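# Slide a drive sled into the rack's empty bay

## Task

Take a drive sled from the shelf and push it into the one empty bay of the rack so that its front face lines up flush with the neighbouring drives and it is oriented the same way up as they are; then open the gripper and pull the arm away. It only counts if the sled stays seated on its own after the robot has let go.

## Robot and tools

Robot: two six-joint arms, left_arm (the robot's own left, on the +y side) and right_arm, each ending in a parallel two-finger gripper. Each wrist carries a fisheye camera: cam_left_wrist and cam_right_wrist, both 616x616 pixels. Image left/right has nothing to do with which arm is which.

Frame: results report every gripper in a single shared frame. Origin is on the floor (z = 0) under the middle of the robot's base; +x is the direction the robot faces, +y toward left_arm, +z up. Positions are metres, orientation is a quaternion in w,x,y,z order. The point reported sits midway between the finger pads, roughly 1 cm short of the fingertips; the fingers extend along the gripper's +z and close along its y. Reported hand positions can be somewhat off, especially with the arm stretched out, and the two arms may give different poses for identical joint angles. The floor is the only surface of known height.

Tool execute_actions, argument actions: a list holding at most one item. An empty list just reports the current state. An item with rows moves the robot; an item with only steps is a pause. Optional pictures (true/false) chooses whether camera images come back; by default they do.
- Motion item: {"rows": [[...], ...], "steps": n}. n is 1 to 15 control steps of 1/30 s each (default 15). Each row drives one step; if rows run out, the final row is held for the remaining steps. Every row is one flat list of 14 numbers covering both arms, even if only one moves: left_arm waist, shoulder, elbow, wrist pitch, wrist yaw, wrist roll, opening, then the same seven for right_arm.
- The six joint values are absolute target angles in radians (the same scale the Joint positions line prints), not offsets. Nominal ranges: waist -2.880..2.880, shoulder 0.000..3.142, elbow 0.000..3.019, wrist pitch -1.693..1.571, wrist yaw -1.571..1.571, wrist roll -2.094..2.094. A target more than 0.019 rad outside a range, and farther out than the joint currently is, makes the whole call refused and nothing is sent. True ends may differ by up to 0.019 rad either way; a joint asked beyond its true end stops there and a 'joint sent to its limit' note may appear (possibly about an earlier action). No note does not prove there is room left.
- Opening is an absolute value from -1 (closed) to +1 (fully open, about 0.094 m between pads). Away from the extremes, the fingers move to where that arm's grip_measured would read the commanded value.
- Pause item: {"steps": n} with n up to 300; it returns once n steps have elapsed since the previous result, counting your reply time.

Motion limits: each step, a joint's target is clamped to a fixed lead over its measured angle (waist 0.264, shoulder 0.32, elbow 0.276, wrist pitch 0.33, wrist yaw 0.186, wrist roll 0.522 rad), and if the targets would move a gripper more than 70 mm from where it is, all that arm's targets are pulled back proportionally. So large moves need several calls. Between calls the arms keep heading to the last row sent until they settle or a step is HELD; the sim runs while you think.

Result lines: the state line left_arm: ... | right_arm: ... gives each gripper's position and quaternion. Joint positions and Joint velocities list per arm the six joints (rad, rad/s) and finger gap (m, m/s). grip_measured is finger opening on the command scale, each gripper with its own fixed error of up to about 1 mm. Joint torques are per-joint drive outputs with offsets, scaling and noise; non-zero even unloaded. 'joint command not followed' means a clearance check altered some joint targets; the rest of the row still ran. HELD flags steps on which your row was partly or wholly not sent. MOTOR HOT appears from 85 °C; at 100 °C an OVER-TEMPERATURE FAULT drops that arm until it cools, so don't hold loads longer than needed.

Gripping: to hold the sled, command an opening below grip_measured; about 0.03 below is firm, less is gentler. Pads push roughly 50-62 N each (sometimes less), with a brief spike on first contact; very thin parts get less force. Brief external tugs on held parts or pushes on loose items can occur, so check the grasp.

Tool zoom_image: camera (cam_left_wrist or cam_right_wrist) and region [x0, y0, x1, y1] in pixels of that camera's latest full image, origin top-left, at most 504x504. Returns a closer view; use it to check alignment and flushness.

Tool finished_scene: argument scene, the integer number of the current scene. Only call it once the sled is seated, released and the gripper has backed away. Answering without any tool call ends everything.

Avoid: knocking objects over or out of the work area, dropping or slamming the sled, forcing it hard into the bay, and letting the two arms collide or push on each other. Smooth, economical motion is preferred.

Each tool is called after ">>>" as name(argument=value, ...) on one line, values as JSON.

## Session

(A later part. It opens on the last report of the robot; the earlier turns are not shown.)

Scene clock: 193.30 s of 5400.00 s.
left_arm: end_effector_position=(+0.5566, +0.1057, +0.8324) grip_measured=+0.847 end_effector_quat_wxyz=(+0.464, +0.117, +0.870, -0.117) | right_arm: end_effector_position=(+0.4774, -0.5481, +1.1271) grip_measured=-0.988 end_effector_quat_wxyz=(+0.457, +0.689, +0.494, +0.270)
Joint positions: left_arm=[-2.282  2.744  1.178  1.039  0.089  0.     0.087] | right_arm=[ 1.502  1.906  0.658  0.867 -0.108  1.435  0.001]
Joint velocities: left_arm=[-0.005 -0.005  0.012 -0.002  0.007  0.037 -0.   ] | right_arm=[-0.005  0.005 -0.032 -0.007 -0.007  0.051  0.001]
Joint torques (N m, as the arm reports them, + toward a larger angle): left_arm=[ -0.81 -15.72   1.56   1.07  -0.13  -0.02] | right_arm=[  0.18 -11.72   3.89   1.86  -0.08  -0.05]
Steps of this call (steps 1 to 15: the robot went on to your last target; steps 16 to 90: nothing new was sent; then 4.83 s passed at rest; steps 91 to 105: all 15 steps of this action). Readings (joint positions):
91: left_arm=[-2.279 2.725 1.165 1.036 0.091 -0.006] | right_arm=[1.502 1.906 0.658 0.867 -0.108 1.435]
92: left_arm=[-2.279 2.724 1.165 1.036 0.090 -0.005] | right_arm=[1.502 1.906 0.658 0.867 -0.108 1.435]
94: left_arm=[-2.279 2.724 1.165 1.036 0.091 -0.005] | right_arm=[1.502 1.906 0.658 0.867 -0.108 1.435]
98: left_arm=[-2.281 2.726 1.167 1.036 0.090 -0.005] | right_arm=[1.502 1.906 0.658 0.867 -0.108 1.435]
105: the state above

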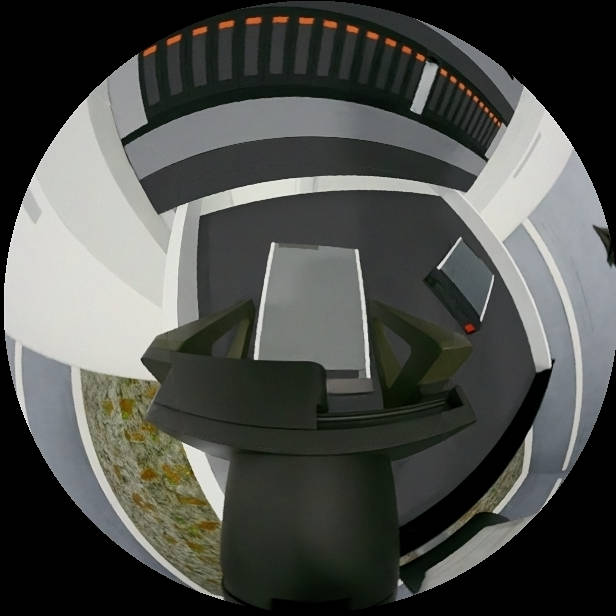

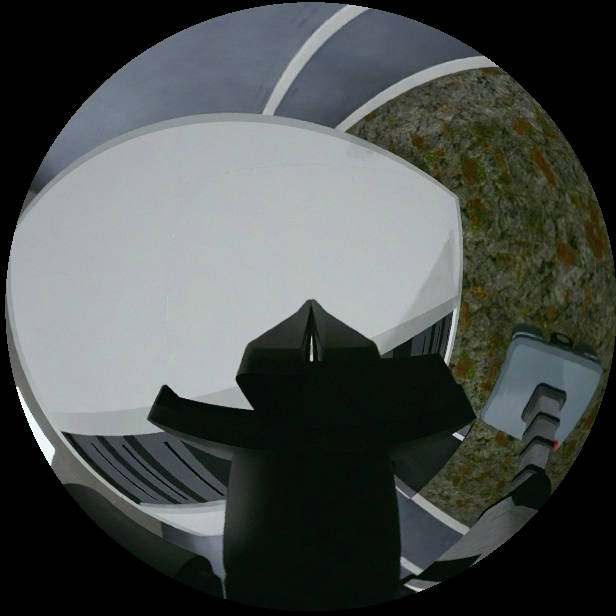

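>>> execute_actions(actions=[{"rows":[[-2.29,2.8,1.195,1.02,0.085,0,0.85,1.5,1.9,0.66,0.87,-0.109,1.435,-1]],"steps":12}], pictures=false)

>>> execute_actions(actions=[{"rows":[[-2.29,2.78,1.195,1.02,0.085,0,0.75,1.5,1.9,0.66,0.87,-0.109,1.435,-1],[-2.29,2.78,1.195,1.02,0.085,0,0.7,1.5,1.9,0.66,0.87,-0.109,1.435,-1],[-2.29,2.78,1.195,1.02,0.085,0,0.65,1.5,1.9,0.66,0.87,-0.109,1.435,-1],[-2.29,2.78,1.195,1.02,0.085,0,0.6,1.5,1.9,0.66,0.87,-0.109,1.435,-1],[-2.29,2.78,1.195,1.02,0.085,0,0.55,1.5,1.9,0.66,0.87,-0.109,1.435,-1],[-2.29,2.78,1.195,1.02,0.085,0,0.5,1.5,1.9,0.66,0.87,-0.109,1.435,-1]]}])

Scene clock: 200.83 s of 5400.00 s.
left_arm: end_effector_position=(+0.5564, +0.1054, +0.8319) grip_measured=+0.847 end_effector_quat_wxyz=(+0.464, +0.120, +0.870, -0.114) | right_arm: end_effector_position=(+0.4774, -0.5481, +1.1271) grip_measured=-0.988 end_effector_quat_wxyz=(+0.457, +0.689, +0.494, +0.270)
Joint positions: left_arm=[-2.283  2.745  1.179  1.039  0.085  0.008  0.087] | right_arm=[ 1.502  1.906  0.658  0.867 -0.108  1.435  0.001]
Joint velocities: left_arm=[-0.005 -0.005 -0.017 -0.017 -0.007  0.051 -0.001] | right_arm=[ 0.005 -0.005 -0.027  0.002 -0.066 -0.051 -0.   ]
Joint torques (N m, as the arm reports them, + toward a larger angle): left_arm=[ -1.65 -13.12   2.19   1.12   0.04  -0.11] | right_arm=[  0.17 -11.77   3.92   1.88  -0.07  -0.07]
Steps of this call (steps 1 to 15: the robot went on to your last target; steps 16 to 90: nothing new was sent; then 4.13 s passed at rest; steps 91 to 102: all 12 steps of this action). Readings (joint positions):
91: left_arm=[-2.282 2.745 1.178 1.039 0.088 0.000] | right_arm=[1.502 1.906 0.658 0.867 -0.108 1.435]
92: left_arm=[-2.283 2.745 1.179 1.039 0.086 0.003] | right_arm=[1.502 1.906 0.658 0.867 -0.108 1.435]
94: left_arm=[-2.283 2.745 1.179 1.039 0.085 0.006] | right_arm=[1.502 1.906 0.658 0.867 -0.108 1.435]
98: left_arm=[-2.283 2.745 1.179 1.039 0.085 0.008] | right_arm=[1.502 1.906 0.658 0.867 -0.108 1.435]
102: the state above

Scene clock: 201.33 s of 5400.00 s.
left_arm: end_effector_position=(+0.5592, +0.1054, +0.8319) grip_measured=+0.583 end_effector_quat_wxyz=(+0.467, +0.119, +0.869, -0.113) | right_arm: end_effector_position=(+0.4774, -0.5481, +1.1271) grip_measured=-0.988 end_effector_quat_wxyz=(+0.457, +0.689, +0.494, +0.270)
Joint positions: left_arm=[-2.283  2.747  1.186  1.039  0.081  0.008  0.074] | right_arm=[ 1.502  1.906  0.658  0.867 -0.108  1.435  0.001]
Joint velocities: left_arm=[-0.005  0.005 -0.017  0.007 -0.022  0.051  0.   ] | right_arm=[ 0.005  0.005 -0.017 -0.012 -0.051 -0.037  0.001]
Joint torques (N m, as the arm reports them, + toward a larger angle): left_arm=[ -1.63 -15.1    1.73   1.14   0.21  -0.11] | right_arm=[  0.14 -11.9    3.9    1.84  -0.09  -0.07]
Steps of this call (steps 1 to 15: all 15 steps of this action). Readings (joint positions):
1: left_arm=[-2.283 2.745 1.180 1.039 0.082 0.008] | right_arm=[1.502 1.906 0.658 0.867 -0.108 1.435]
2: left_arm=[-2.283 2.745 1.181 1.039 0.081 0.008] | right_arm=[1.502 1.906 0.658 0.867 -0.108 1.435]
4: left_arm=[-2.283 2.747 1.185 1.039 0.081 0.008] | right_arm=[1.502 1.906 0.658 0.867 -0.108 1.435]
8: left_arm=[-2.283 2.747 1.186 1.039 0.081 0.008] | right_arm=[1.502 1.906 0.658 0.867 -0.108 1.435]
15: the state above

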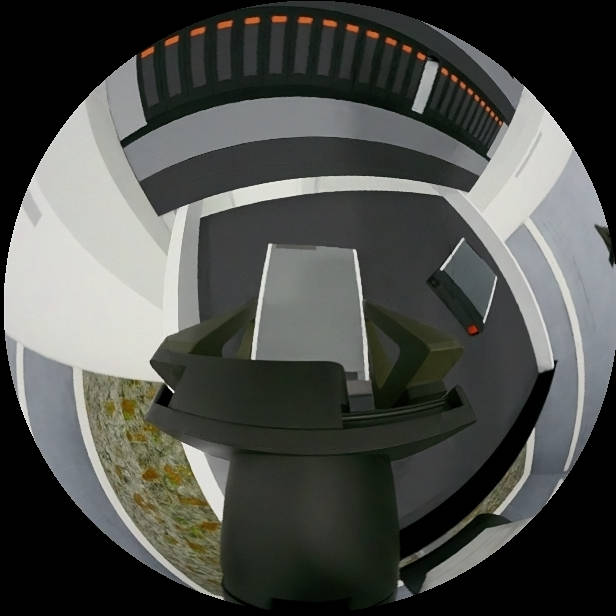

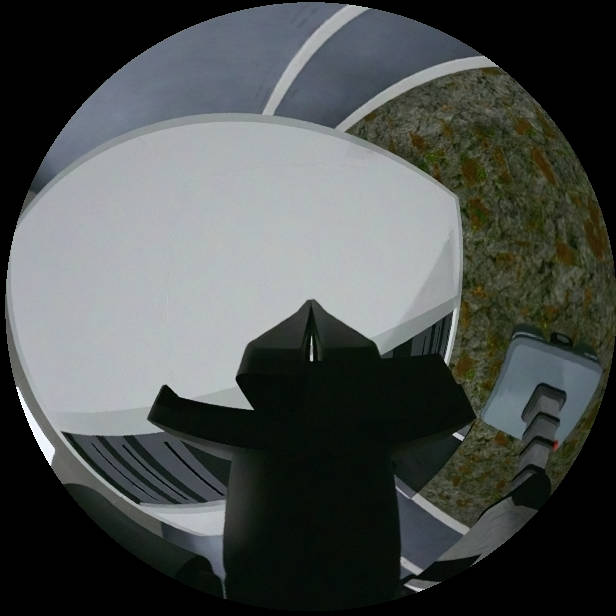

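>>> execute_actions(actions=[{"rows":[[-2.283,2.72,1.17,1.045,0.081,0,0.54,1.5,1.9,0.66,0.87,-0.109,1.435,-1],[-2.283,2.69,1.15,1.055,0.081,0,0.54,1.5,1.9,0.66,0.87,-0.109,1.435,-1],[-2.283,2.66,1.13,1.065,0.081,0,0.54,1.5,1.9,0.66,0.87,-0.109,1.435,-1],[-2.283,2.63,1.11,1.075,0.081,0,0.54,1.5,1.9,0.66,0.87,-0.109,1.435,-1],[-2.283,2.6,1.09,1.085,0.081,0,0.54,1.5,1.9,0.66,0.87,-0.109,1.435,-1],[-2.283,2.57,1.07,1.095,0.081,0,0.54,1.5,1.9,0.66,0.87,-0.109,1.435,-1],[-2.283,2.54,1.05,1.105,0.081,0,0.54,1.5,1.9,0.66,0.87,-0.109,1.435,-1],[-2.283,2.51,1.03,1.115,0.081,0,0.54,1.5,1.9,0.66,0.87,-0.109,1.435,-1]]}])

Scene clock: 209.20 s of 5400.00 s.
left_arm: end_effector_position=(+0.5829, +0.1052, +0.9507) grip_measured=+0.583 end_effector_quat_wxyz=(+0.527, +0.116, +0.834, -0.117) | right_arm: end_effector_position=(+0.4774, -0.5481, +1.1271) grip_measured=-0.988 end_effector_quat_wxyz=(+0.457, +0.689, +0.494, +0.270)
Joint positions: left_arm=[-2.283  2.506  1.029  1.094  0.081  0.008  0.074] | right_arm=[ 1.502  1.906  0.658  0.867 -0.108  1.435  0.001]
Joint velocities: left_arm=[-0.005 -0.23   0.022  0.051 -0.022  0.022  0.   ] | right_arm=[-0.015 -0.005 -0.002 -0.002  0.051  0.037  0.001]
Joint torques (N m, as the arm reports them, + toward a larger angle): left_arm=[ -1.1  -15.77   1.95   2.91   0.03  -0.12] | right_arm=[  0.16 -11.88   3.89   1.91  -0.08  -0.04]
Steps of this call (steps 1 to 15: the robot went on to your last target; steps 16 to 90: nothing new was sent; then 4.37 s passed at rest; steps 91 to 105: all 15 steps of this action). Readings (joint positions):
91: left_arm=[-2.283 2.746 1.185 1.039 0.081 0.008] | right_arm=[1.502 1.906 0.658 0.867 -0.108 1.435]
92: left_arm=[-2.283 2.742 1.180 1.039 0.081 0.008] | right_arm=[1.502 1.906 0.658 0.867 -0.108 1.435]
94: left_arm=[-2.283 2.721 1.148 1.039 0.081 0.008] | right_arm=[1.502 1.906 0.658 0.867 -0.108 1.435]
98: left_arm=[-2.283 2.636 1.058 1.055 0.081 0.008] | right_arm=[1.502 1.906 0.658 0.867 -0.108 1.435]
105: the state above

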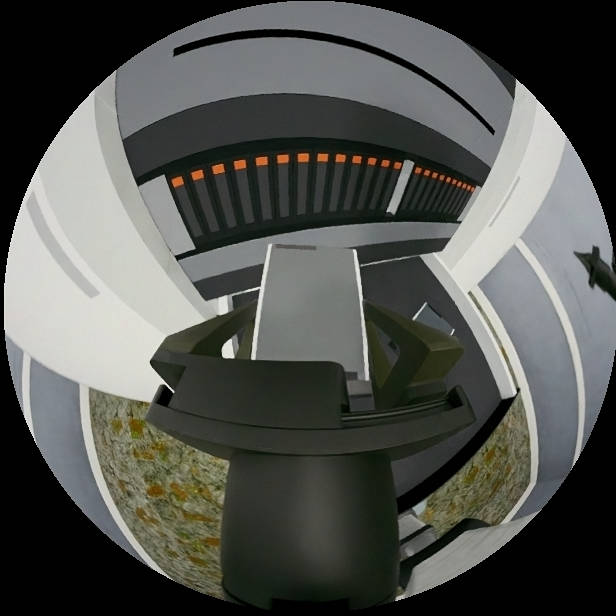

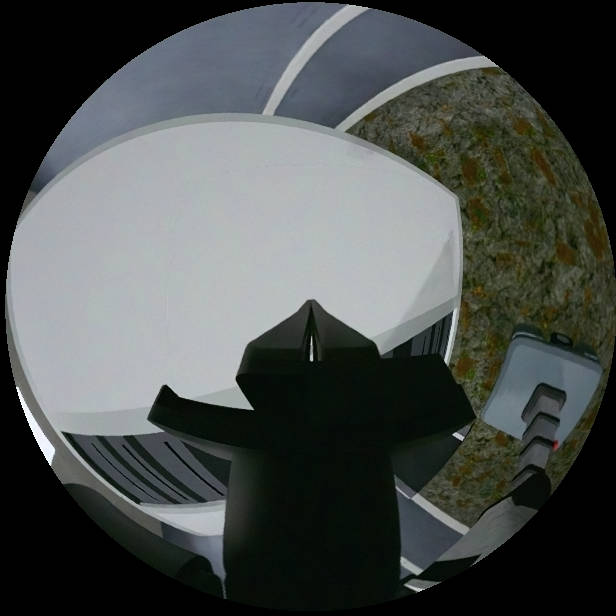

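>>> execute_actions(actions=[{"rows":[[-2.33,2.52,1.05,1.2,0.08,-0.3,0.54,1.5,1.9,0.66,0.87,-0.109,1.435,-1],[-2.33,2.52,1.05,1.2,0.08,-0.3,0.54,1.5,1.9,0.66,0.87,-0.109,1.435,-1],[-2.33,2.52,1.05,1.2,0.08,-0.3,0.54,1.5,1.9,0.66,0.87,-0.109,1.435,-1],[-2.33,2.52,1.05,1.2,0.08,-0.3,0.54,1.5,1.9,0.66,0.87,-0.109,1.435,-1],[-2.4,2.55,1.08,1.3,0.08,-0.8,0.54,1.5,1.9,0.66,0.87,-0.109,1.435,-1],[-2.4,2.55,1.08,1.3,0.08,-0.8,0.54,1.5,1.9,0.66,0.87,-0.109,1.435,-1],[-2.4,2.55,1.08,1.3,0.08,-0.8,0.54,1.5,1.9,0.66,0.87,-0.109,1.435,-1],[-2.4,2.55,1.08,1.3,0.08,-0.8,0.54,1.5,1.9,0.66,0.87,-0.109,1.435,-1],[-2.48,2.58,1.11,1.4,0.08,-1.2,0.54,1.5,1.9,0.66,0.87,-0.109,1.435,-1]]}], pictures=false)

>>> execute_actions(actions=[{"rows":[[-2.56,2.63,1.177,1.46,0.08,-1.57,0.54,1.5,1.9,0.66,0.87,-0.109,1.435,-1]]}], pictures=false)

>>> execute_actions(actions=[{"steps":15}])

Scene clock: 232.87 s of 5400.00 s.
left_arm: end_effector_position=(+0.5561, -0.0333, +0.9938) grip_measured=+0.583 end_effector_quat_wxyz=(-0.439, +0.203, -0.732, +0.479) | right_arm: end_effector_position=(+0.4774, -0.5481, +1.1271) grip_measured=-0.988 end_effector_quat_wxyz=(+0.457, +0.689, +0.494, +0.270)
Joint positions: left_arm=[-2.503  2.579  1.095  1.367  0.081 -1.028  0.074] | right_arm=[ 1.502  1.906  0.658  0.867 -0.108  1.435  0.001]
Joint velocities: left_arm=[-0.269  0.034  0.012  0.046 -0.095 -1.092 -0.001] | right_arm=[-0.005 -0.005 -0.007 -0.002 -0.066 -0.081 -0.001]
Joint torques (N m, as the arm reports them, + toward a larger angle): left_arm=[  2.76 -18.12   2.71   3.59  -0.08  -0.09] | right_arm=[  0.27 -11.82   3.93   1.9   -0.08  -0.06]
Steps of this call (steps 1 to 15: the robot went on to your last target; steps 16 to 90: nothing new was sent; then 20.17 s passed at rest; steps 91 to 105: all 15 steps of this action). Readings (joint positions):
91: left_arm=[-2.285 2.514 1.029 1.111 0.080 -0.041] | right_arm=[1.502 1.906 0.658 0.867 -0.108 1.435]
92: left_arm=[-2.289 2.517 1.029 1.134 0.080 -0.091] | right_arm=[1.502 1.906 0.658 0.867 -0.108 1.435]
94: left_arm=[-2.302 2.519 1.029 1.159 0.080 -0.162] | right_arm=[1.502 1.906 0.658 0.867 -0.108 1.435]
98: left_arm=[-2.364 2.543 1.055 1.255 0.078 -0.508] | right_arm=[1.502 1.906 0.658 0.867 -0.108 1.435]
105: the state above

Scene clock: 233.37 s of 5400.00 s.
left_arm: end_effector_position=(+0.5466, -0.0751, +0.9932) grip_measured=+0.584 end_effector_quat_wxyz=(+0.302, -0.349, +0.646, -0.608) | right_arm: end_effector_position=(+0.4774, -0.5481, +1.1271) grip_measured=-0.988 end_effector_quat_wxyz=(+0.457, +0.689, +0.494, +0.270)
Joint positions: left_arm=[-2.566  2.636  1.161  1.43   0.08  -1.538  0.074] | right_arm=[ 1.502  1.906  0.658  0.867 -0.108  1.435  0.001]
Joint velocities: left_arm=[-0.015  0.005 -0.002 -0.002  0.022 -0.095 -0.001] | right_arm=[ 0.005  0.005  0.002  0.017 -0.022 -0.037 -0.   ]
Joint torques (N m, as the arm reports them, + toward a larger angle): left_arm=[ -0.97 -19.1    2.97   3.5    0.02  -0.05] | right_arm=[  0.15 -11.98   3.89   1.87  -0.07  -0.06]
Steps of this call (steps 1 to 15: all 15 steps of this action). Readings (joint positions):
1: left_arm=[-2.515 2.585 1.101 1.382 0.080 -1.118] | right_arm=[1.502 1.906 0.658 0.867 -0.108 1.435]
2: left_arm=[-2.523 2.597 1.117 1.403 0.080 -1.206] | right_arm=[1.502 1.906 0.658 0.867 -0.108 1.435]
4: left_arm=[-2.543 2.619 1.149 1.422 0.080 -1.333] | right_arm=[1.502 1.906 0.658 0.867 -0.108 1.435]
8: left_arm=[-2.565 2.635 1.161 1.428 0.080 -1.466] | right_arm=[1.502 1.906 0.658 0.867 -0.108 1.435]
15: the state above

Scene clock: 233.87 s of 5400.00 s.
left_arm: end_effector_position=(+0.5466, -0.0751, +0.9932) grip_measured=+0.584 end_effector_quat_wxyz=(+0.296, -0.355, +0.643, -0.611) | right_arm: end_effector_position=(+0.4774, -0.5481, +1.1271) grip_measured=-0.988 end_effector_quat_wxyz=(+0.457, +0.689, +0.494, +0.270)
Joint positions: left_arm=[-2.566  2.636  1.161  1.43   0.08  -1.556  0.074] | right_arm=[ 1.502  1.906  0.658  0.867 -0.108  1.435  0.001]
Joint velocities: left_arm=[ 0.015 -0.005 -0.012 -0.007 -0.066 -0.022 -0.   ] | right_arm=[-0.015 -0.015 -0.007  0.017 -0.007 -0.037  0.   ]
Joint torques (N m, as the arm reports them, + toward a larger angle): left_arm=[ -0.75 -19.17   2.97   3.54   0.02  -0.06] | right_arm=[  0.17 -11.95   3.91   1.89  -0.07  -0.06]
Steps of this call (steps 1 to 15: the robot went on to your last target). Readings (joint positions):
1: left_arm=[-2.566 2.636 1.161 1.430 0.080 -1.542] | right_arm=[1.502 1.906 0.658 0.867 -0.108 1.435]
2: left_arm=[-2.566 2.636 1.161 1.430 0.080 -1.545] | right_arm=[1.502 1.906 0.658 0.867 -0.108 1.435]
4: left_arm=[-2.566 2.636 1.161 1.430 0.080 -1.550] | right_arm=[1.502 1.906 0.658 0.867 -0.108 1.435]
8: left_arm=[-2.566 2.636 1.161 1.430 0.080 -1.554] | right_arm=[1.502 1.906 0.658 0.867 -0.108 1.435]
15: the state above

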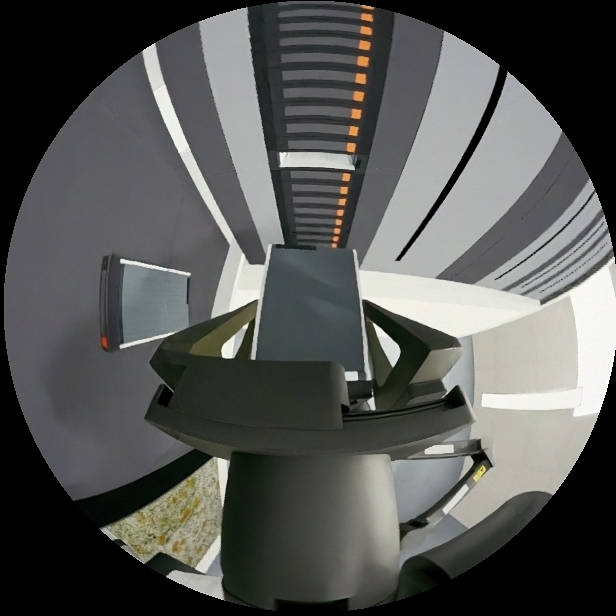

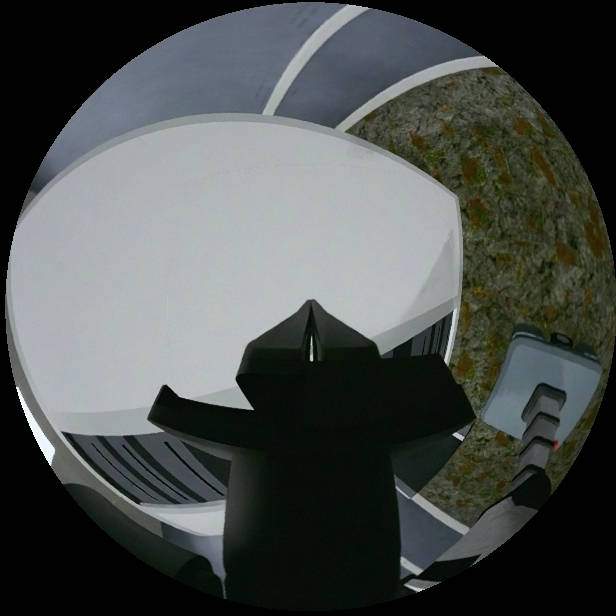

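>>> execute_actions(actions=[{"rows":[[-2.547,2.651,1.207,1.425,0.088,-1.57,0.54,1.5,1.9,0.66,0.87,-0.109,1.435,-1],[-2.547,2.651,1.207,1.425,0.088,-1.57,0.54,1.5,1.9,0.66,0.87,-0.109,1.435,-1],[-2.528,2.666,1.253,1.415,0.095,-1.57,0.54,1.5,1.9,0.66,0.87,-0.109,1.435,-1],[-2.528,2.666,1.253,1.415,0.095,-1.57,0.54,1.5,1.9,0.66,0.87,-0.109,1.435,-1],[-2.51,2.682,1.3,1.41,0.103,-1.57,0.54,1.5,1.9,0.66,0.87,-0.109,1.435,-1],[-2.51,2.682,1.3,1.41,0.103,-1.57,0.54,1.5,1.9,0.66,0.87,-0.109,1.435,-1],[-2.49,2.697,1.346,1.40,0.11,-1.57,0.54,1.5,1.9,0.66,0.87,-0.109,1.435,-1]]}])

Scene clock: 256.00 s of 5400.00 s.
left_arm: end_effector_position=(+0.6124, -0.0487, +0.9868) grip_measured=+0.584 end_effector_quat_wxyz=(+0.330, -0.361, +0.612, -0.622) | right_arm: end_effector_position=(+0.4774, -0.5481, +1.1271) grip_measured=-0.988 end_effector_quat_wxyz=(+0.457, +0.689, +0.494, +0.270)
Joint positions: left_arm=[-2.48   2.703  1.327  1.405  0.107 -1.558  0.074] | right_arm=[ 1.502  1.906  0.658  0.867 -0.108  1.435  0.001]
Joint velocities: left_arm=[ 0.005  0.005  0.012 -0.012  0.007  0.051 -0.001] | right_arm=[-0.005 -0.005  0.007 -0.007  0.037 -0.066  0.   ]
Joint torques (N m, as the arm reports them, + toward a larger angle): left_arm=[ -2.13 -20.44   3.76   1.9    0.15  -0.07] | right_arm=[  0.13 -11.86   3.92   1.86  -0.09  -0.05]
Steps of this call (steps 1 to 15: the robot went on to your last target; steps 16 to 90: nothing new was sent; then 18.63 s passed at rest; steps 91 to 105: all 15 steps of this action). Readings (joint positions):
91: left_arm=[-2.565 2.637 1.163 1.430 0.083 -1.557] | right_arm=[1.502 1.906 0.658 0.867 -0.108 1.435]
92: left_arm=[-2.564 2.640 1.169 1.430 0.084 -1.557] | right_arm=[1.502 1.906 0.658 0.867 -0.108 1.435]
94: left_arm=[-2.558 2.653 1.196 1.426 0.091 -1.557] | right_arm=[1.502 1.906 0.658 0.867 -0.108 1.435]
98: left_arm=[-2.526 2.692 1.290 1.412 0.107 -1.557] | right_arm=[1.502 1.906 0.658 0.867 -0.108 1.435]
105: the state above

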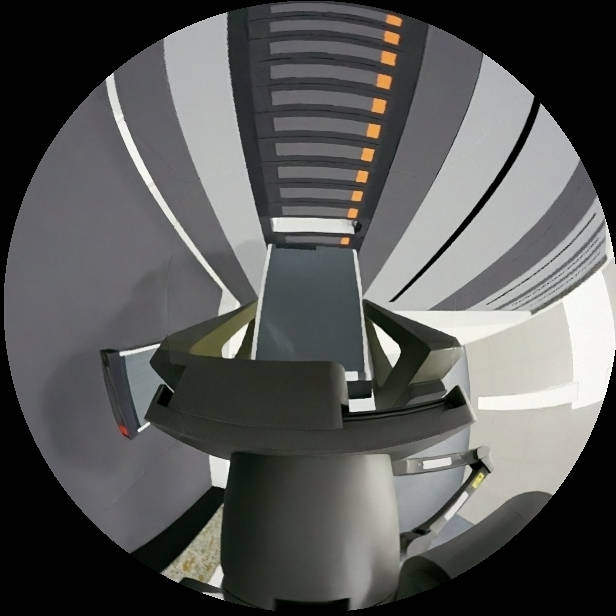

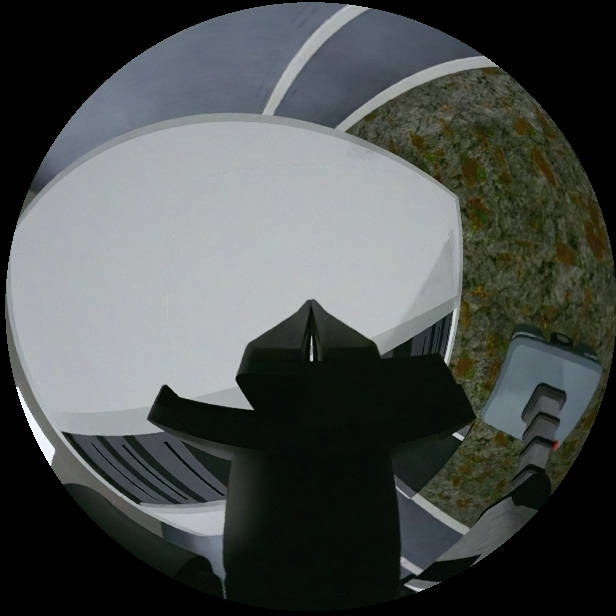

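>>> execute_actions(actions=[{"rows":[[-2.477,2.704,1.355,1.378,0.11,-1.57,0.54,1.5,1.9,0.66,0.87,-0.109,1.435,-1],[-2.477,2.704,1.355,1.378,0.11,-1.57,0.54,1.5,1.9,0.66,0.87,-0.109,1.435,-1],[-2.474,2.704,1.38,1.35,0.113,-1.57,0.54,1.5,1.9,0.66,0.87,-0.109,1.435,-1],[-2.474,2.704,1.38,1.35,0.113,-1.57,0.54,1.5,1.9,0.66,0.87,-0.109,1.435,-1],[-2.47,2.705,1.408,1.325,0.117,-1.57,0.54,1.5,1.9,0.66,0.87,-0.109,1.435,-1]]}])

>>> zoom_image(camera="cam_left_wrist", region=[230, 150, 400, 320])

Scene clock: 279.77 s of 5400.00 s.
left_arm: end_effector_position=(+0.6280, -0.0572, +0.9802) grip_measured=+0.584 end_effector_quat_wxyz=(+0.322, -0.364, +0.621, -0.615) | right_arm: end_effector_position=(+0.4774, -0.5481, +1.1271) grip_measured=-0.988 end_effector_quat_wxyz=(+0.457, +0.689, +0.494, +0.270)
Joint positions: left_arm=[-2.48   2.712  1.381  1.332  0.113 -1.558  0.074] | right_arm=[ 1.502  1.906  0.658  0.867 -0.108  1.435  0.001]
Joint velocities: left_arm=[-0.005 -0.015 -0.012 -0.022  0.022  0.066 -0.001] | right_arm=[ 0.005 -0.005 -0.017 -0.002 -0.007 -0.022  0.001]
Joint torques (N m, as the arm reports them, + toward a larger angle): left_arm=[ -0.52 -21.37   4.47   1.96   0.17  -0.07] | right_arm=[  0.26 -11.83   3.96   1.9   -0.07  -0.06]
Steps of this call (steps 1 to 15: the robot went on to your last target; steps 16 to 90: nothing new was sent; then 20.27 s passed at rest; steps 91 to 105: all 15 steps of this action). Readings (joint positions):
91: left_arm=[-2.481 2.703 1.327 1.401 0.107 -1.558] | right_arm=[1.502 1.906 0.658 0.867 -0.108 1.435]
92: left_arm=[-2.481 2.703 1.327 1.395 0.107 -1.558] | right_arm=[1.502 1.906 0.658 0.867 -0.108 1.435]
94: left_arm=[-2.481 2.704 1.334 1.373 0.109 -1.558] | right_arm=[1.502 1.906 0.658 0.867 -0.108 1.435]
98: left_arm=[-2.481 2.712 1.371 1.335 0.113 -1.558] | right_arm=[1.502 1.906 0.658 0.867 -0.108 1.435]
105: the state above

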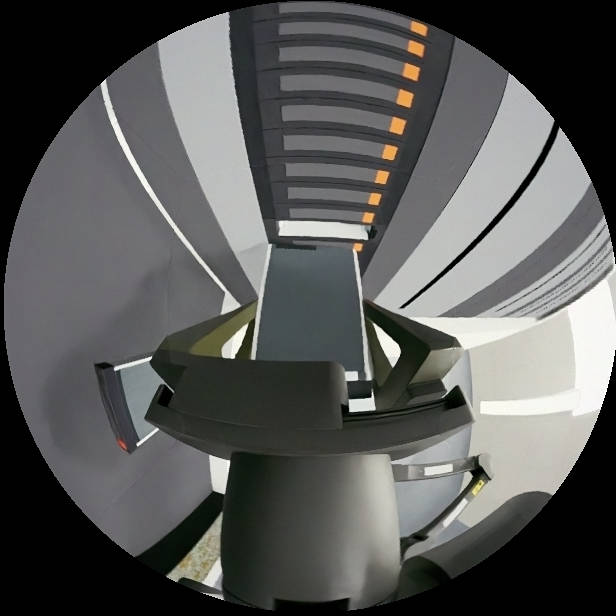

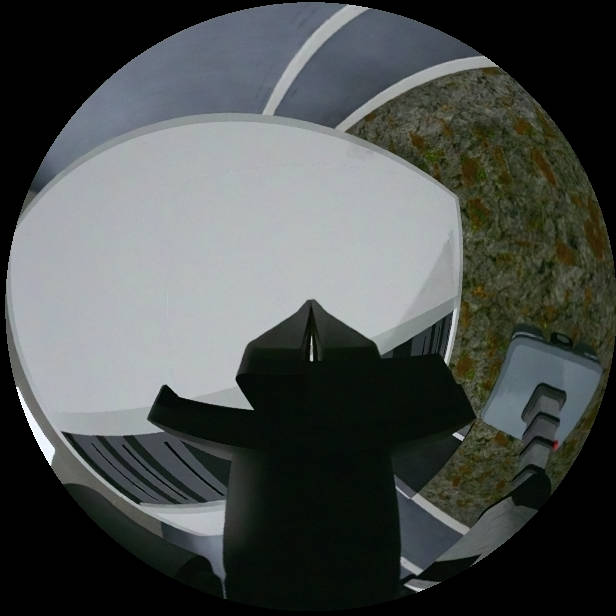

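Region (230, 150, 400, 320) of cam_left_wrist's 616x616 image, scaled by 2.965, with more detail than that image has.

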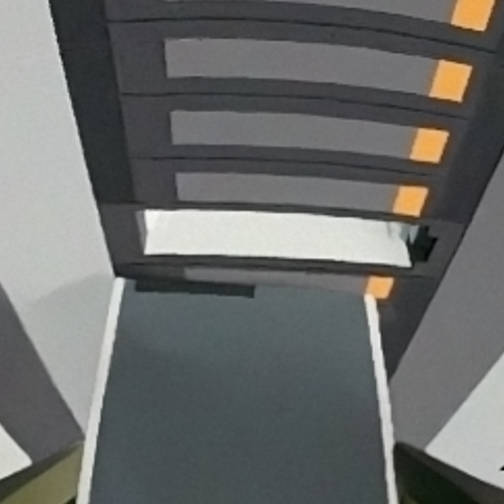

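>>> execute_actions(actions=[{"rows":[[-2.46,2.695,1.365,1.34,0.13,-1.57,0.54,1.5,1.9,0.66,0.87,-0.109,1.435,-1],[-2.46,2.695,1.365,1.34,0.13,-1.57,0.54,1.5,1.9,0.66,0.87,-0.109,1.435,-1],[-2.46,2.695,1.365,1.34,0.13,-1.57,0.54,1.5,1.9,0.66,0.87,-0.109,1.435,-1],[-2.44,2.684,1.345,1.345,0.147,-1.57,0.54,1.5,1.9,0.66,0.87,-0.109,1.435,-1]]}])

>>> zoom_image(camera="cam_left_wrist", region=[230, 150, 400, 320])

Scene clock: 293.57 s of 5400.00 s.
left_arm: end_effector_position=(+0.6239, -0.0303, +0.9674) grip_measured=+0.584 end_effector_quat_wxyz=(+0.316, -0.375, +0.630, -0.603) | right_arm: end_effector_position=(+0.4774, -0.5481, +1.1271) grip_measured=-0.988 end_effector_quat_wxyz=(+0.457, +0.689, +0.494, +0.270)
Joint positions: left_arm=[-2.44   2.71   1.342  1.331  0.144 -1.558  0.074] | right_arm=[ 1.502  1.906  0.658  0.867 -0.108  1.435  0.001]
Joint velocities: left_arm=[-0.005 -0.015 -0.022  0.002  0.081 -0.051  0.   ] | right_arm=[-0.005 -0.005 -0.002 -0.002 -0.007 -0.022 -0.   ]
Joint torques (N m, as the arm reports them, + toward a larger angle): left_arm=[ -2.11 -22.45   2.77   2.81   0.15  -0.07] | right_arm=[  0.24 -11.92   3.92   1.89  -0.09  -0.07]
Steps of this call (steps 1 to 15: the robot went on to your last target; steps 16 to 90: nothing new was sent; then 10.30 s passed at rest; steps 91 to 105: all 15 steps of this action). Readings (joint positions):
91: left_arm=[-2.479 2.712 1.379 1.331 0.120 -1.558] | right_arm=[1.502 1.906 0.658 0.867 -0.108 1.435]
92: left_arm=[-2.478 2.712 1.376 1.331 0.125 -1.558] | right_arm=[1.502 1.906 0.658 0.867 -0.108 1.435]
94: left_arm=[-2.473 2.712 1.367 1.331 0.136 -1.558] | right_arm=[1.502 1.906 0.658 0.867 -0.108 1.435]
98: left_arm=[-2.455 2.710 1.344 1.331 0.144 -1.558] | right_arm=[1.502 1.906 0.658 0.867 -0.108 1.435]
105: the state above

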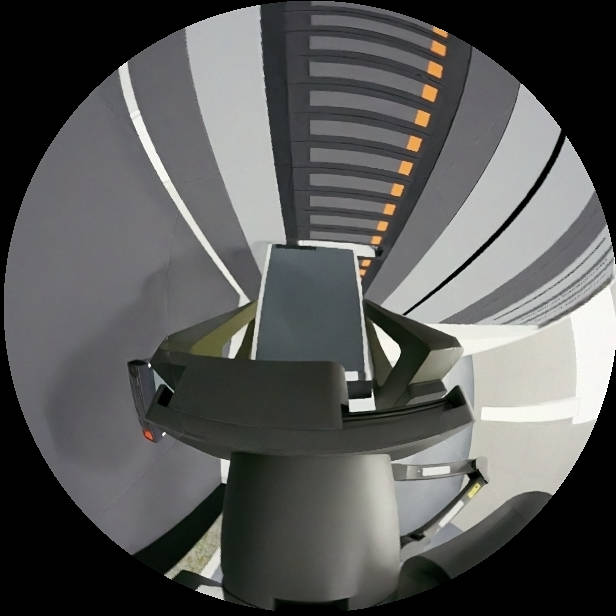

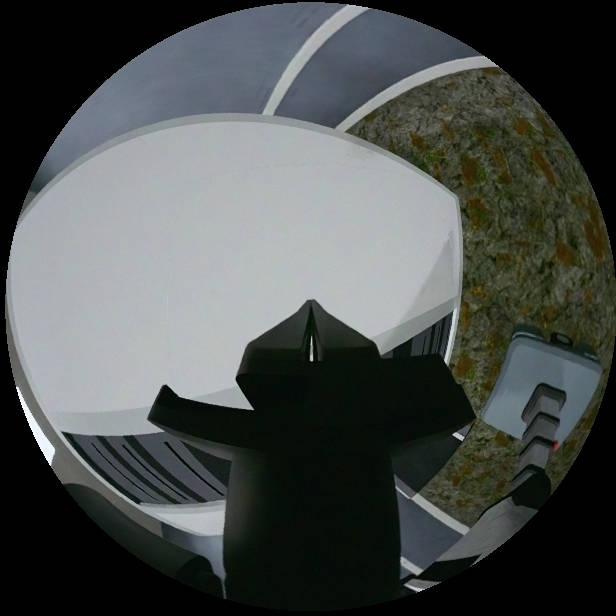

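Region (230, 150, 400, 320) of cam_left_wrist's 616x616 image, scaled by 2.965, with more detail than that image has.

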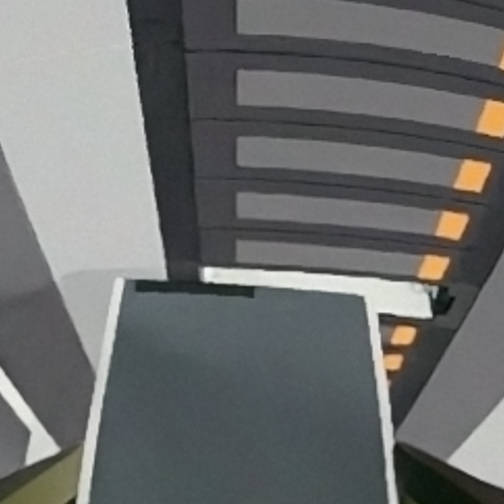

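>>> execute_actions(actions=[{"rows":[[-2.455,2.70,1.345,1.37,0.13,-1.57,0.54,1.5,1.9,0.66,0.87,-0.109,1.435,-1],[-2.455,2.70,1.345,1.37,0.13,-1.57,0.54,1.5,1.9,0.66,0.87,-0.109,1.435,-1],[-2.455,2.70,1.345,1.37,0.13,-1.57,0.54,1.5,1.9,0.66,0.87,-0.109,1.435,-1],[-2.478,2.70,1.35,1.43,0.108,-1.57,0.54,1.5,1.9,0.66,0.87,-0.109,1.435,-1]]}])

>>> zoom_image(camera="cam_left_wrist", region=[230, 150, 400, 320])

Scene clock: 307.17 s of 5400.00 s.
left_arm: end_effector_position=(+0.6164, -0.0482, +0.9850) grip_measured=+0.584 end_effector_quat_wxyz=(+0.330, -0.360, +0.611, -0.623) | right_arm: end_effector_position=(+0.4774, -0.5481, +1.1271) grip_measured=-0.988 end_effector_quat_wxyz=(+0.457, +0.689, +0.494, +0.270)
Joint positions: left_arm=[-2.476  2.711  1.342  1.401  0.111 -1.558  0.074] | right_arm=[ 1.502  1.906  0.658  0.867 -0.108  1.435  0.001]
Joint velocities: left_arm=[-0.005  0.005  0.007  0.007 -0.051 -0.022  0.   ] | right_arm=[-0.024  0.005  0.012 -0.017 -0.007 -0.037 -0.   ]
Joint torques (N m, as the arm reports them, + toward a larger angle): left_arm=[ -1.39 -21.6    3.16   3.49  -0.12  -0.07] | right_arm=[  0.3  -12.1    3.89   1.88  -0.08  -0.06]
Steps of this call (steps 1 to 15: the robot went on to your last target; steps 16 to 90: nothing new was sent; then 10.10 s passed at rest; steps 91 to 105: all 15 steps of this action). Readings (joint positions):
91: left_arm=[-2.440 2.710 1.342 1.333 0.138 -1.558] | right_arm=[1.502 1.906 0.658 0.867 -0.108 1.435]
92: left_arm=[-2.441 2.710 1.342 1.336 0.135 -1.558] | right_arm=[1.502 1.906 0.658 0.867 -0.108 1.435]
94: left_arm=[-2.444 2.710 1.342 1.350 0.121 -1.558] | right_arm=[1.502 1.906 0.658 0.867 -0.108 1.435]
98: left_arm=[-2.459 2.711 1.342 1.397 0.111 -1.558] | right_arm=[1.502 1.906 0.658 0.867 -0.108 1.435]
105: the state above

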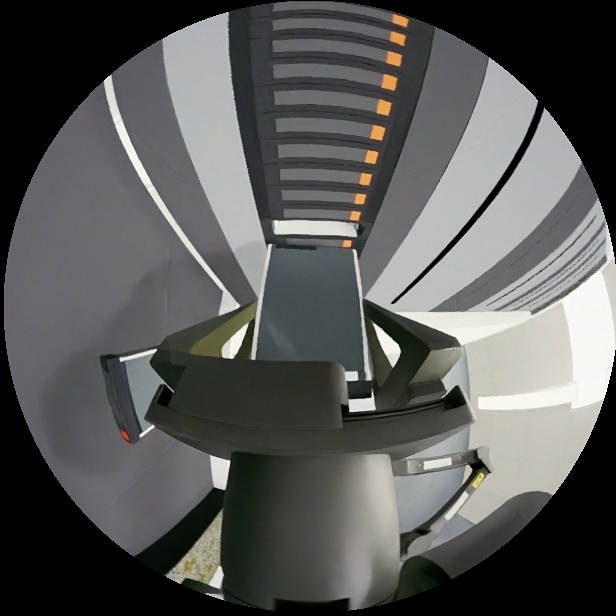

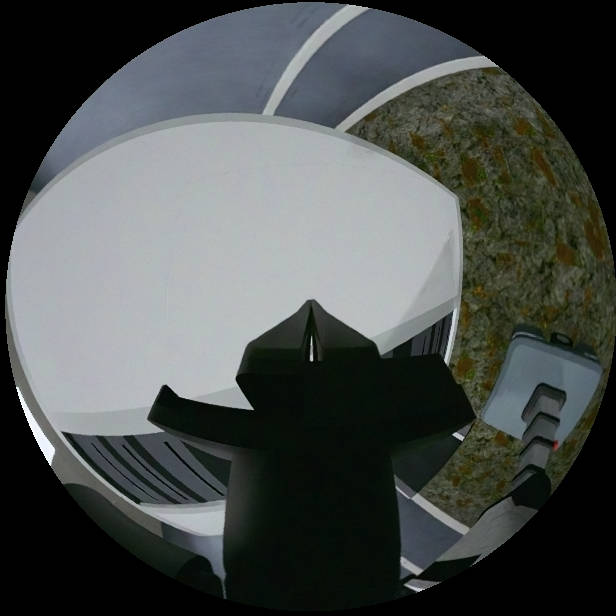

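Region (230, 150, 400, 320) of cam_left_wrist's 616x616 image, scaled by 2.965, with more detail than that image has.

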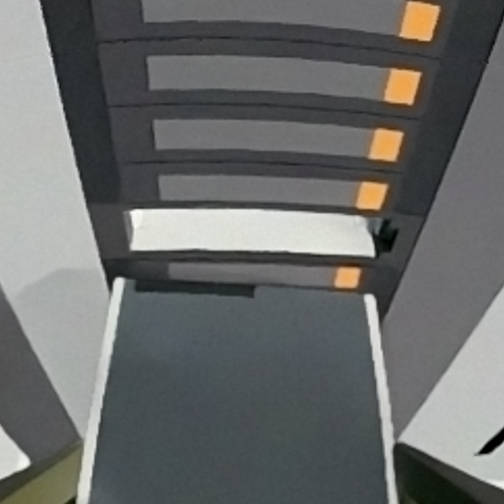

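>>> execute_actions(actions=[{"rows":[[-2.468,2.69,1.37,1.38,0.12,-1.57,0.54,1.5,1.9,0.66,0.87,-0.109,1.435,-1],[-2.468,2.69,1.37,1.38,0.12,-1.57,0.54,1.5,1.9,0.66,0.87,-0.109,1.435,-1],[-2.468,2.69,1.37,1.38,0.12,-1.57,0.54,1.5,1.9,0.66,0.87,-0.109,1.435,-1],[-2.456,2.68,1.4,1.355,0.127,-1.57,0.54,1.5,1.9,0.66,0.87,-0.109,1.435,-1]]}])

>>> zoom_image(camera="cam_left_wrist", region=[230, 150, 400, 320])

Scene clock: 323.30 s of 5400.00 s.
left_arm: end_effector_position=(+0.6306, -0.0458, +0.9852) grip_measured=+0.584 end_effector_quat_wxyz=(+0.329, -0.362, +0.613, -0.620) | right_arm: end_effector_position=(+0.4774, -0.5481, +1.1271) grip_measured=-0.988 end_effector_quat_wxyz=(+0.457, +0.689, +0.494, +0.270)
Joint positions: left_arm=[-2.462  2.71   1.373  1.362  0.123 -1.558  0.074] | right_arm=[ 1.502  1.906  0.658  0.867 -0.108  1.435  0.001]
Joint velocities: left_arm=[-0.015 -0.005  0.002 -0.007 -0.007 -0.007 -0.   ] | right_arm=[-0.005 -0.015 -0.007 -0.007  0.007 -0.022 -0.   ]
Joint torques (N m, as the arm reports them, + toward a larger angle): left_arm=[ -0.45 -23.44   4.6    1.86   0.16  -0.06] | right_arm=[  0.09 -11.71   3.9    1.89  -0.09  -0.07]
Steps of this call (steps 1 to 15: the robot went on to your last target; steps 16 to 90: nothing new was sent; then 12.63 s passed at rest; steps 91 to 105: all 15 steps of this action). Readings (joint positions):
91: left_arm=[-2.476 2.711 1.342 1.398 0.113 -1.558] | right_arm=[1.502 1.906 0.658 0.867 -0.108 1.435]
92: left_arm=[-2.476 2.711 1.342 1.394 0.115 -1.558] | right_arm=[1.502 1.906 0.658 0.867 -0.108 1.435]
94: left_arm=[-2.475 2.711 1.344 1.383 0.120 -1.558] | right_arm=[1.502 1.906 0.658 0.867 -0.108 1.435]
98: left_arm=[-2.469 2.711 1.365 1.363 0.123 -1.558] | right_arm=[1.502 1.906 0.658 0.867 -0.108 1.435]
105: the state above

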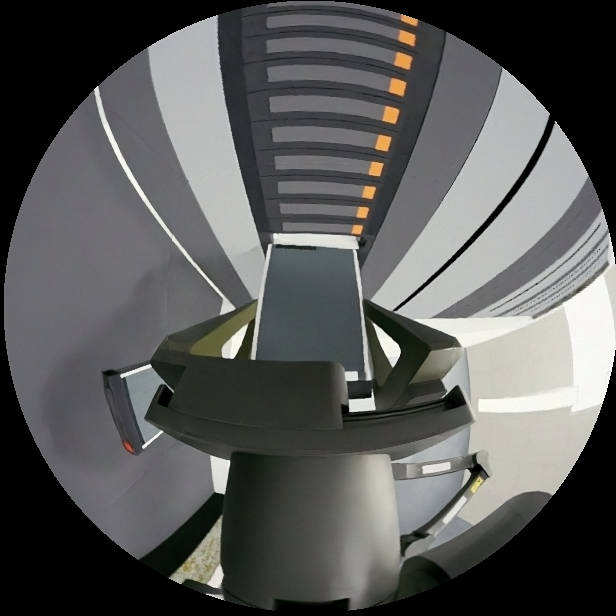

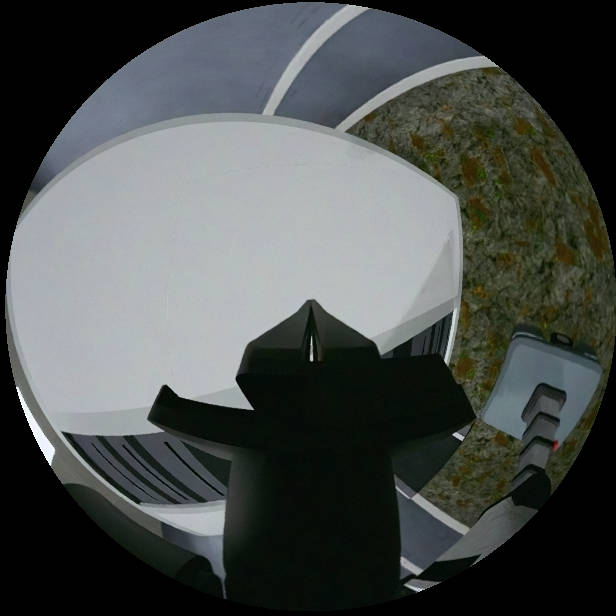

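Region (230, 150, 400, 320) of cam_left_wrist's 616x616 image, scaled by 2.965, with more detail than that image has.

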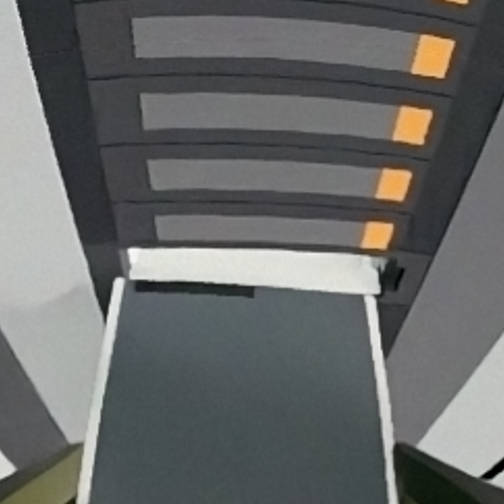

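>>> execute_actions(actions=[{"rows":[[-2.462,2.665,1.373,1.362,0.123,-1.57,0.54,1.5,1.9,0.66,0.87,-0.109,1.435,-1]]}])

>>> zoom_image(camera="cam_left_wrist", region=[230, 150, 400, 320])

Scene clock: 329.37 s of 5400.00 s.
left_arm: end_effector_position=(+0.6337, -0.0469, +0.9929) grip_measured=+0.584 end_effector_quat_wxyz=(+0.332, -0.359, +0.610, -0.623) | right_arm: end_effector_position=(+0.4774, -0.5481, +1.1271) grip_measured=-0.988 end_effector_quat_wxyz=(+0.457, +0.689, +0.494, +0.270)
Joint positions: left_arm=[-2.462  2.699  1.373  1.362  0.124 -1.558  0.074] | right_arm=[ 1.502  1.906  0.658  0.867 -0.108  1.435  0.001]
Joint velocities: left_arm=[-0.005  0.005  0.007 -0.002 -0.007  0.007 -0.001] | right_arm=[ 0.005 -0.005 -0.017 -0.007 -0.007  0.022  0.   ]
Joint torques (N m, as the arm reports them, + toward a larger angle): left_arm=[ -1.27 -23.6    2.91   2.12  -0.03  -0.07] | right_arm=[  0.14 -11.78   3.92   1.85  -0.08  -0.05]
Steps of this call (steps 1 to 15: the robot went on to your last target; steps 16 to 90: nothing new was sent; then 2.57 s passed at rest; steps 91 to 105: all 15 steps of this action). Readings (joint positions):
91: left_arm=[-2.462 2.710 1.373 1.362 0.124 -1.558] | right_arm=[1.502 1.906 0.658 0.867 -0.108 1.435]
92: left_arm=[-2.462 2.709 1.373 1.362 0.124 -1.558] | right_arm=[1.502 1.906 0.658 0.867 -0.108 1.435]
94: left_arm=[-2.462 2.707 1.373 1.362 0.124 -1.558] | right_arm=[1.502 1.906 0.658 0.867 -0.108 1.435]
98: left_arm=[-2.462 2.702 1.373 1.362 0.124 -1.558] | right_arm=[1.502 1.906 0.658 0.867 -0.108 1.435]
105: the state above

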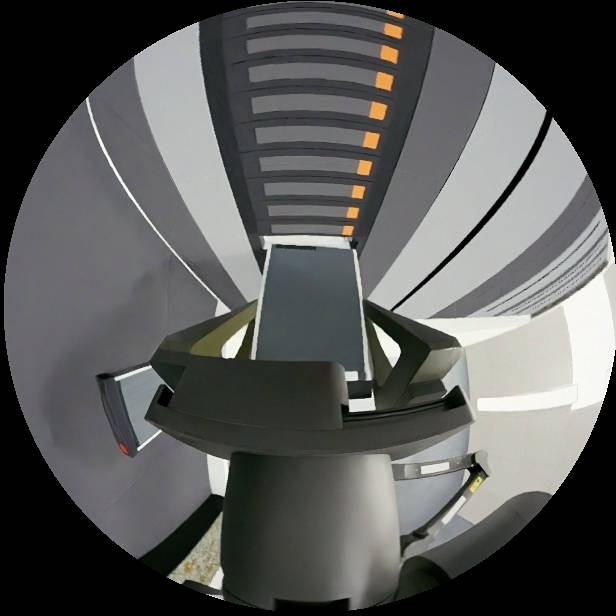

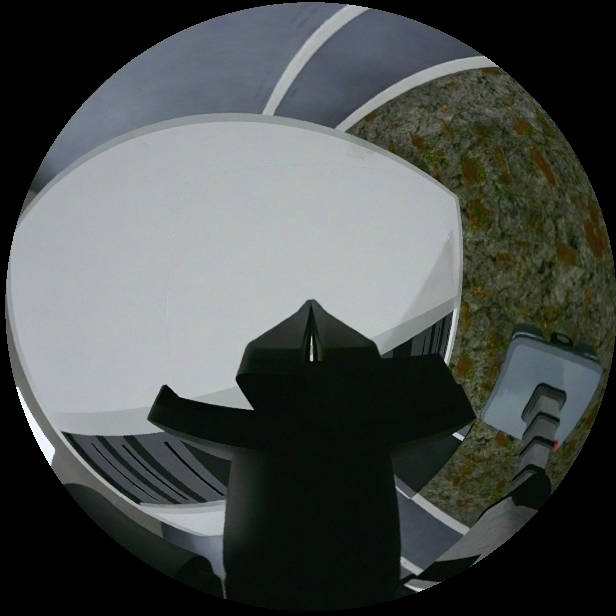

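Region (230, 150, 400, 320) of cam_left_wrist's 616x616 image, scaled by 2.965, with more detail than that image has.

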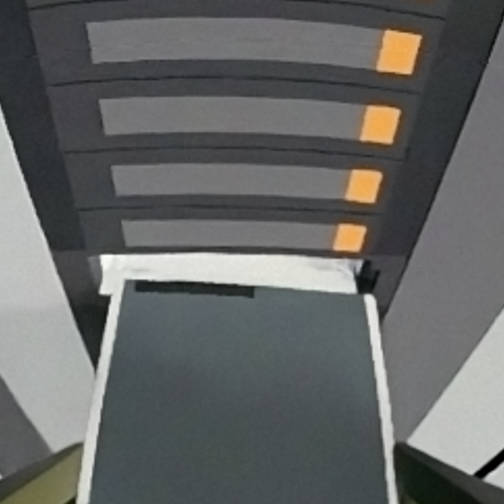

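>>> execute_actions(actions=[{"rows":[[-2.458,2.705,1.39,1.35,0.127,-1.57,0.54,1.5,1.9,0.66,0.87,-0.109,1.435,-1],[-2.458,2.705,1.39,1.35,0.127,-1.57,0.54,1.5,1.9,0.66,0.87,-0.109,1.435,-1],[-2.458,2.705,1.39,1.35,0.127,-1.57,0.54,1.5,1.9,0.66,0.87,-0.109,1.435,-1],[-2.447,2.68,1.42,1.335,0.133,-1.57,0.54,1.5,1.9,0.66,0.87,-0.109,1.435,-1]]}])

>>> zoom_image(camera="cam_left_wrist", region=[230, 150, 400, 320])

Scene clock: 337.03 s of 5400.00 s.
left_arm: end_effector_position=(+0.6367, -0.0472, +0.9899) grip_measured=+0.584 end_effector_quat_wxyz=(+0.327, -0.361, +0.614, -0.621) | right_arm: end_effector_position=(+0.4774, -0.5481, +1.1271) grip_measured=-0.988 end_effector_quat_wxyz=(+0.457, +0.689, +0.494, +0.270)
Joint positions: left_arm=[-2.459  2.7    1.382  1.341  0.132 -1.559  0.074] | right_arm=[ 1.502  1.906  0.658  0.867 -0.108  1.435  0.001]
Joint velocities: left_arm=[-0.015 -0.005  0.007  0.002  0.022 -0.066  0.001] | right_arm=[-0.005 -0.005  0.002  0.007  0.007 -0.007  0.   ]
Joint torques (N m, as the arm reports them, + toward a larger angle): left_arm=[ -0.34 -22.34   5.48   1.86   0.03  -0.06] | right_arm=[  0.29 -11.82   3.87   1.9   -0.06  -0.06]
Steps of this call (steps 1 to 15: the robot went on to your last target; steps 16 to 90: nothing new was sent; then 4.17 s passed at rest; steps 91 to 105: all 15 steps of this action). Readings (joint positions):
91: left_arm=[-2.462 2.699 1.373 1.361 0.124 -1.558] | right_arm=[1.502 1.906 0.658 0.867 -0.108 1.435]
92: left_arm=[-2.462 2.699 1.373 1.360 0.124 -1.558] | right_arm=[1.502 1.906 0.658 0.867 -0.108 1.435]
94: left_arm=[-2.462 2.700 1.374 1.354 0.127 -1.558] | right_arm=[1.502 1.906 0.658 0.867 -0.108 1.435]
98: left_arm=[-2.459 2.700 1.382 1.342 0.132 -1.559] | right_arm=[1.502 1.906 0.658 0.867 -0.108 1.435]
105: the state above

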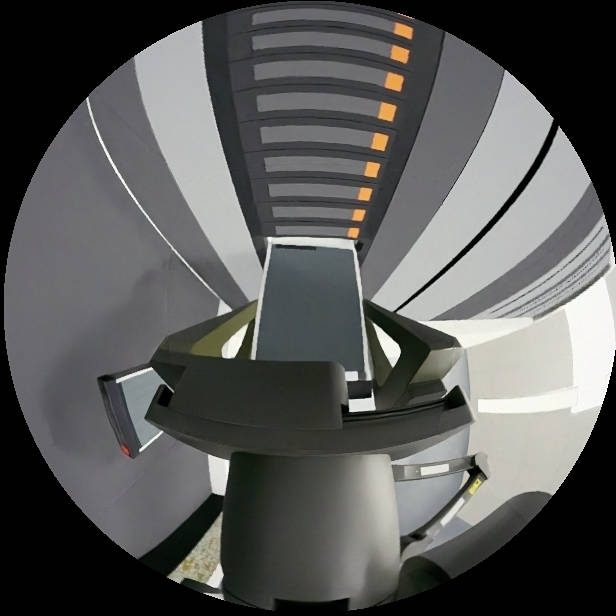

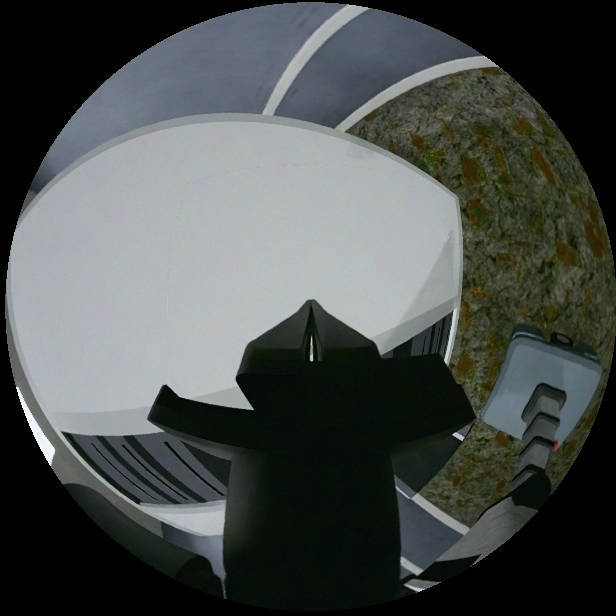

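Region (230, 150, 400, 320) of cam_left_wrist's 616x616 image, scaled by 2.965, with more detail than that image has.

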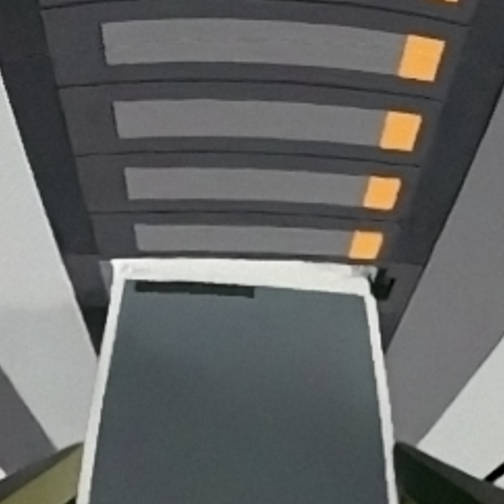

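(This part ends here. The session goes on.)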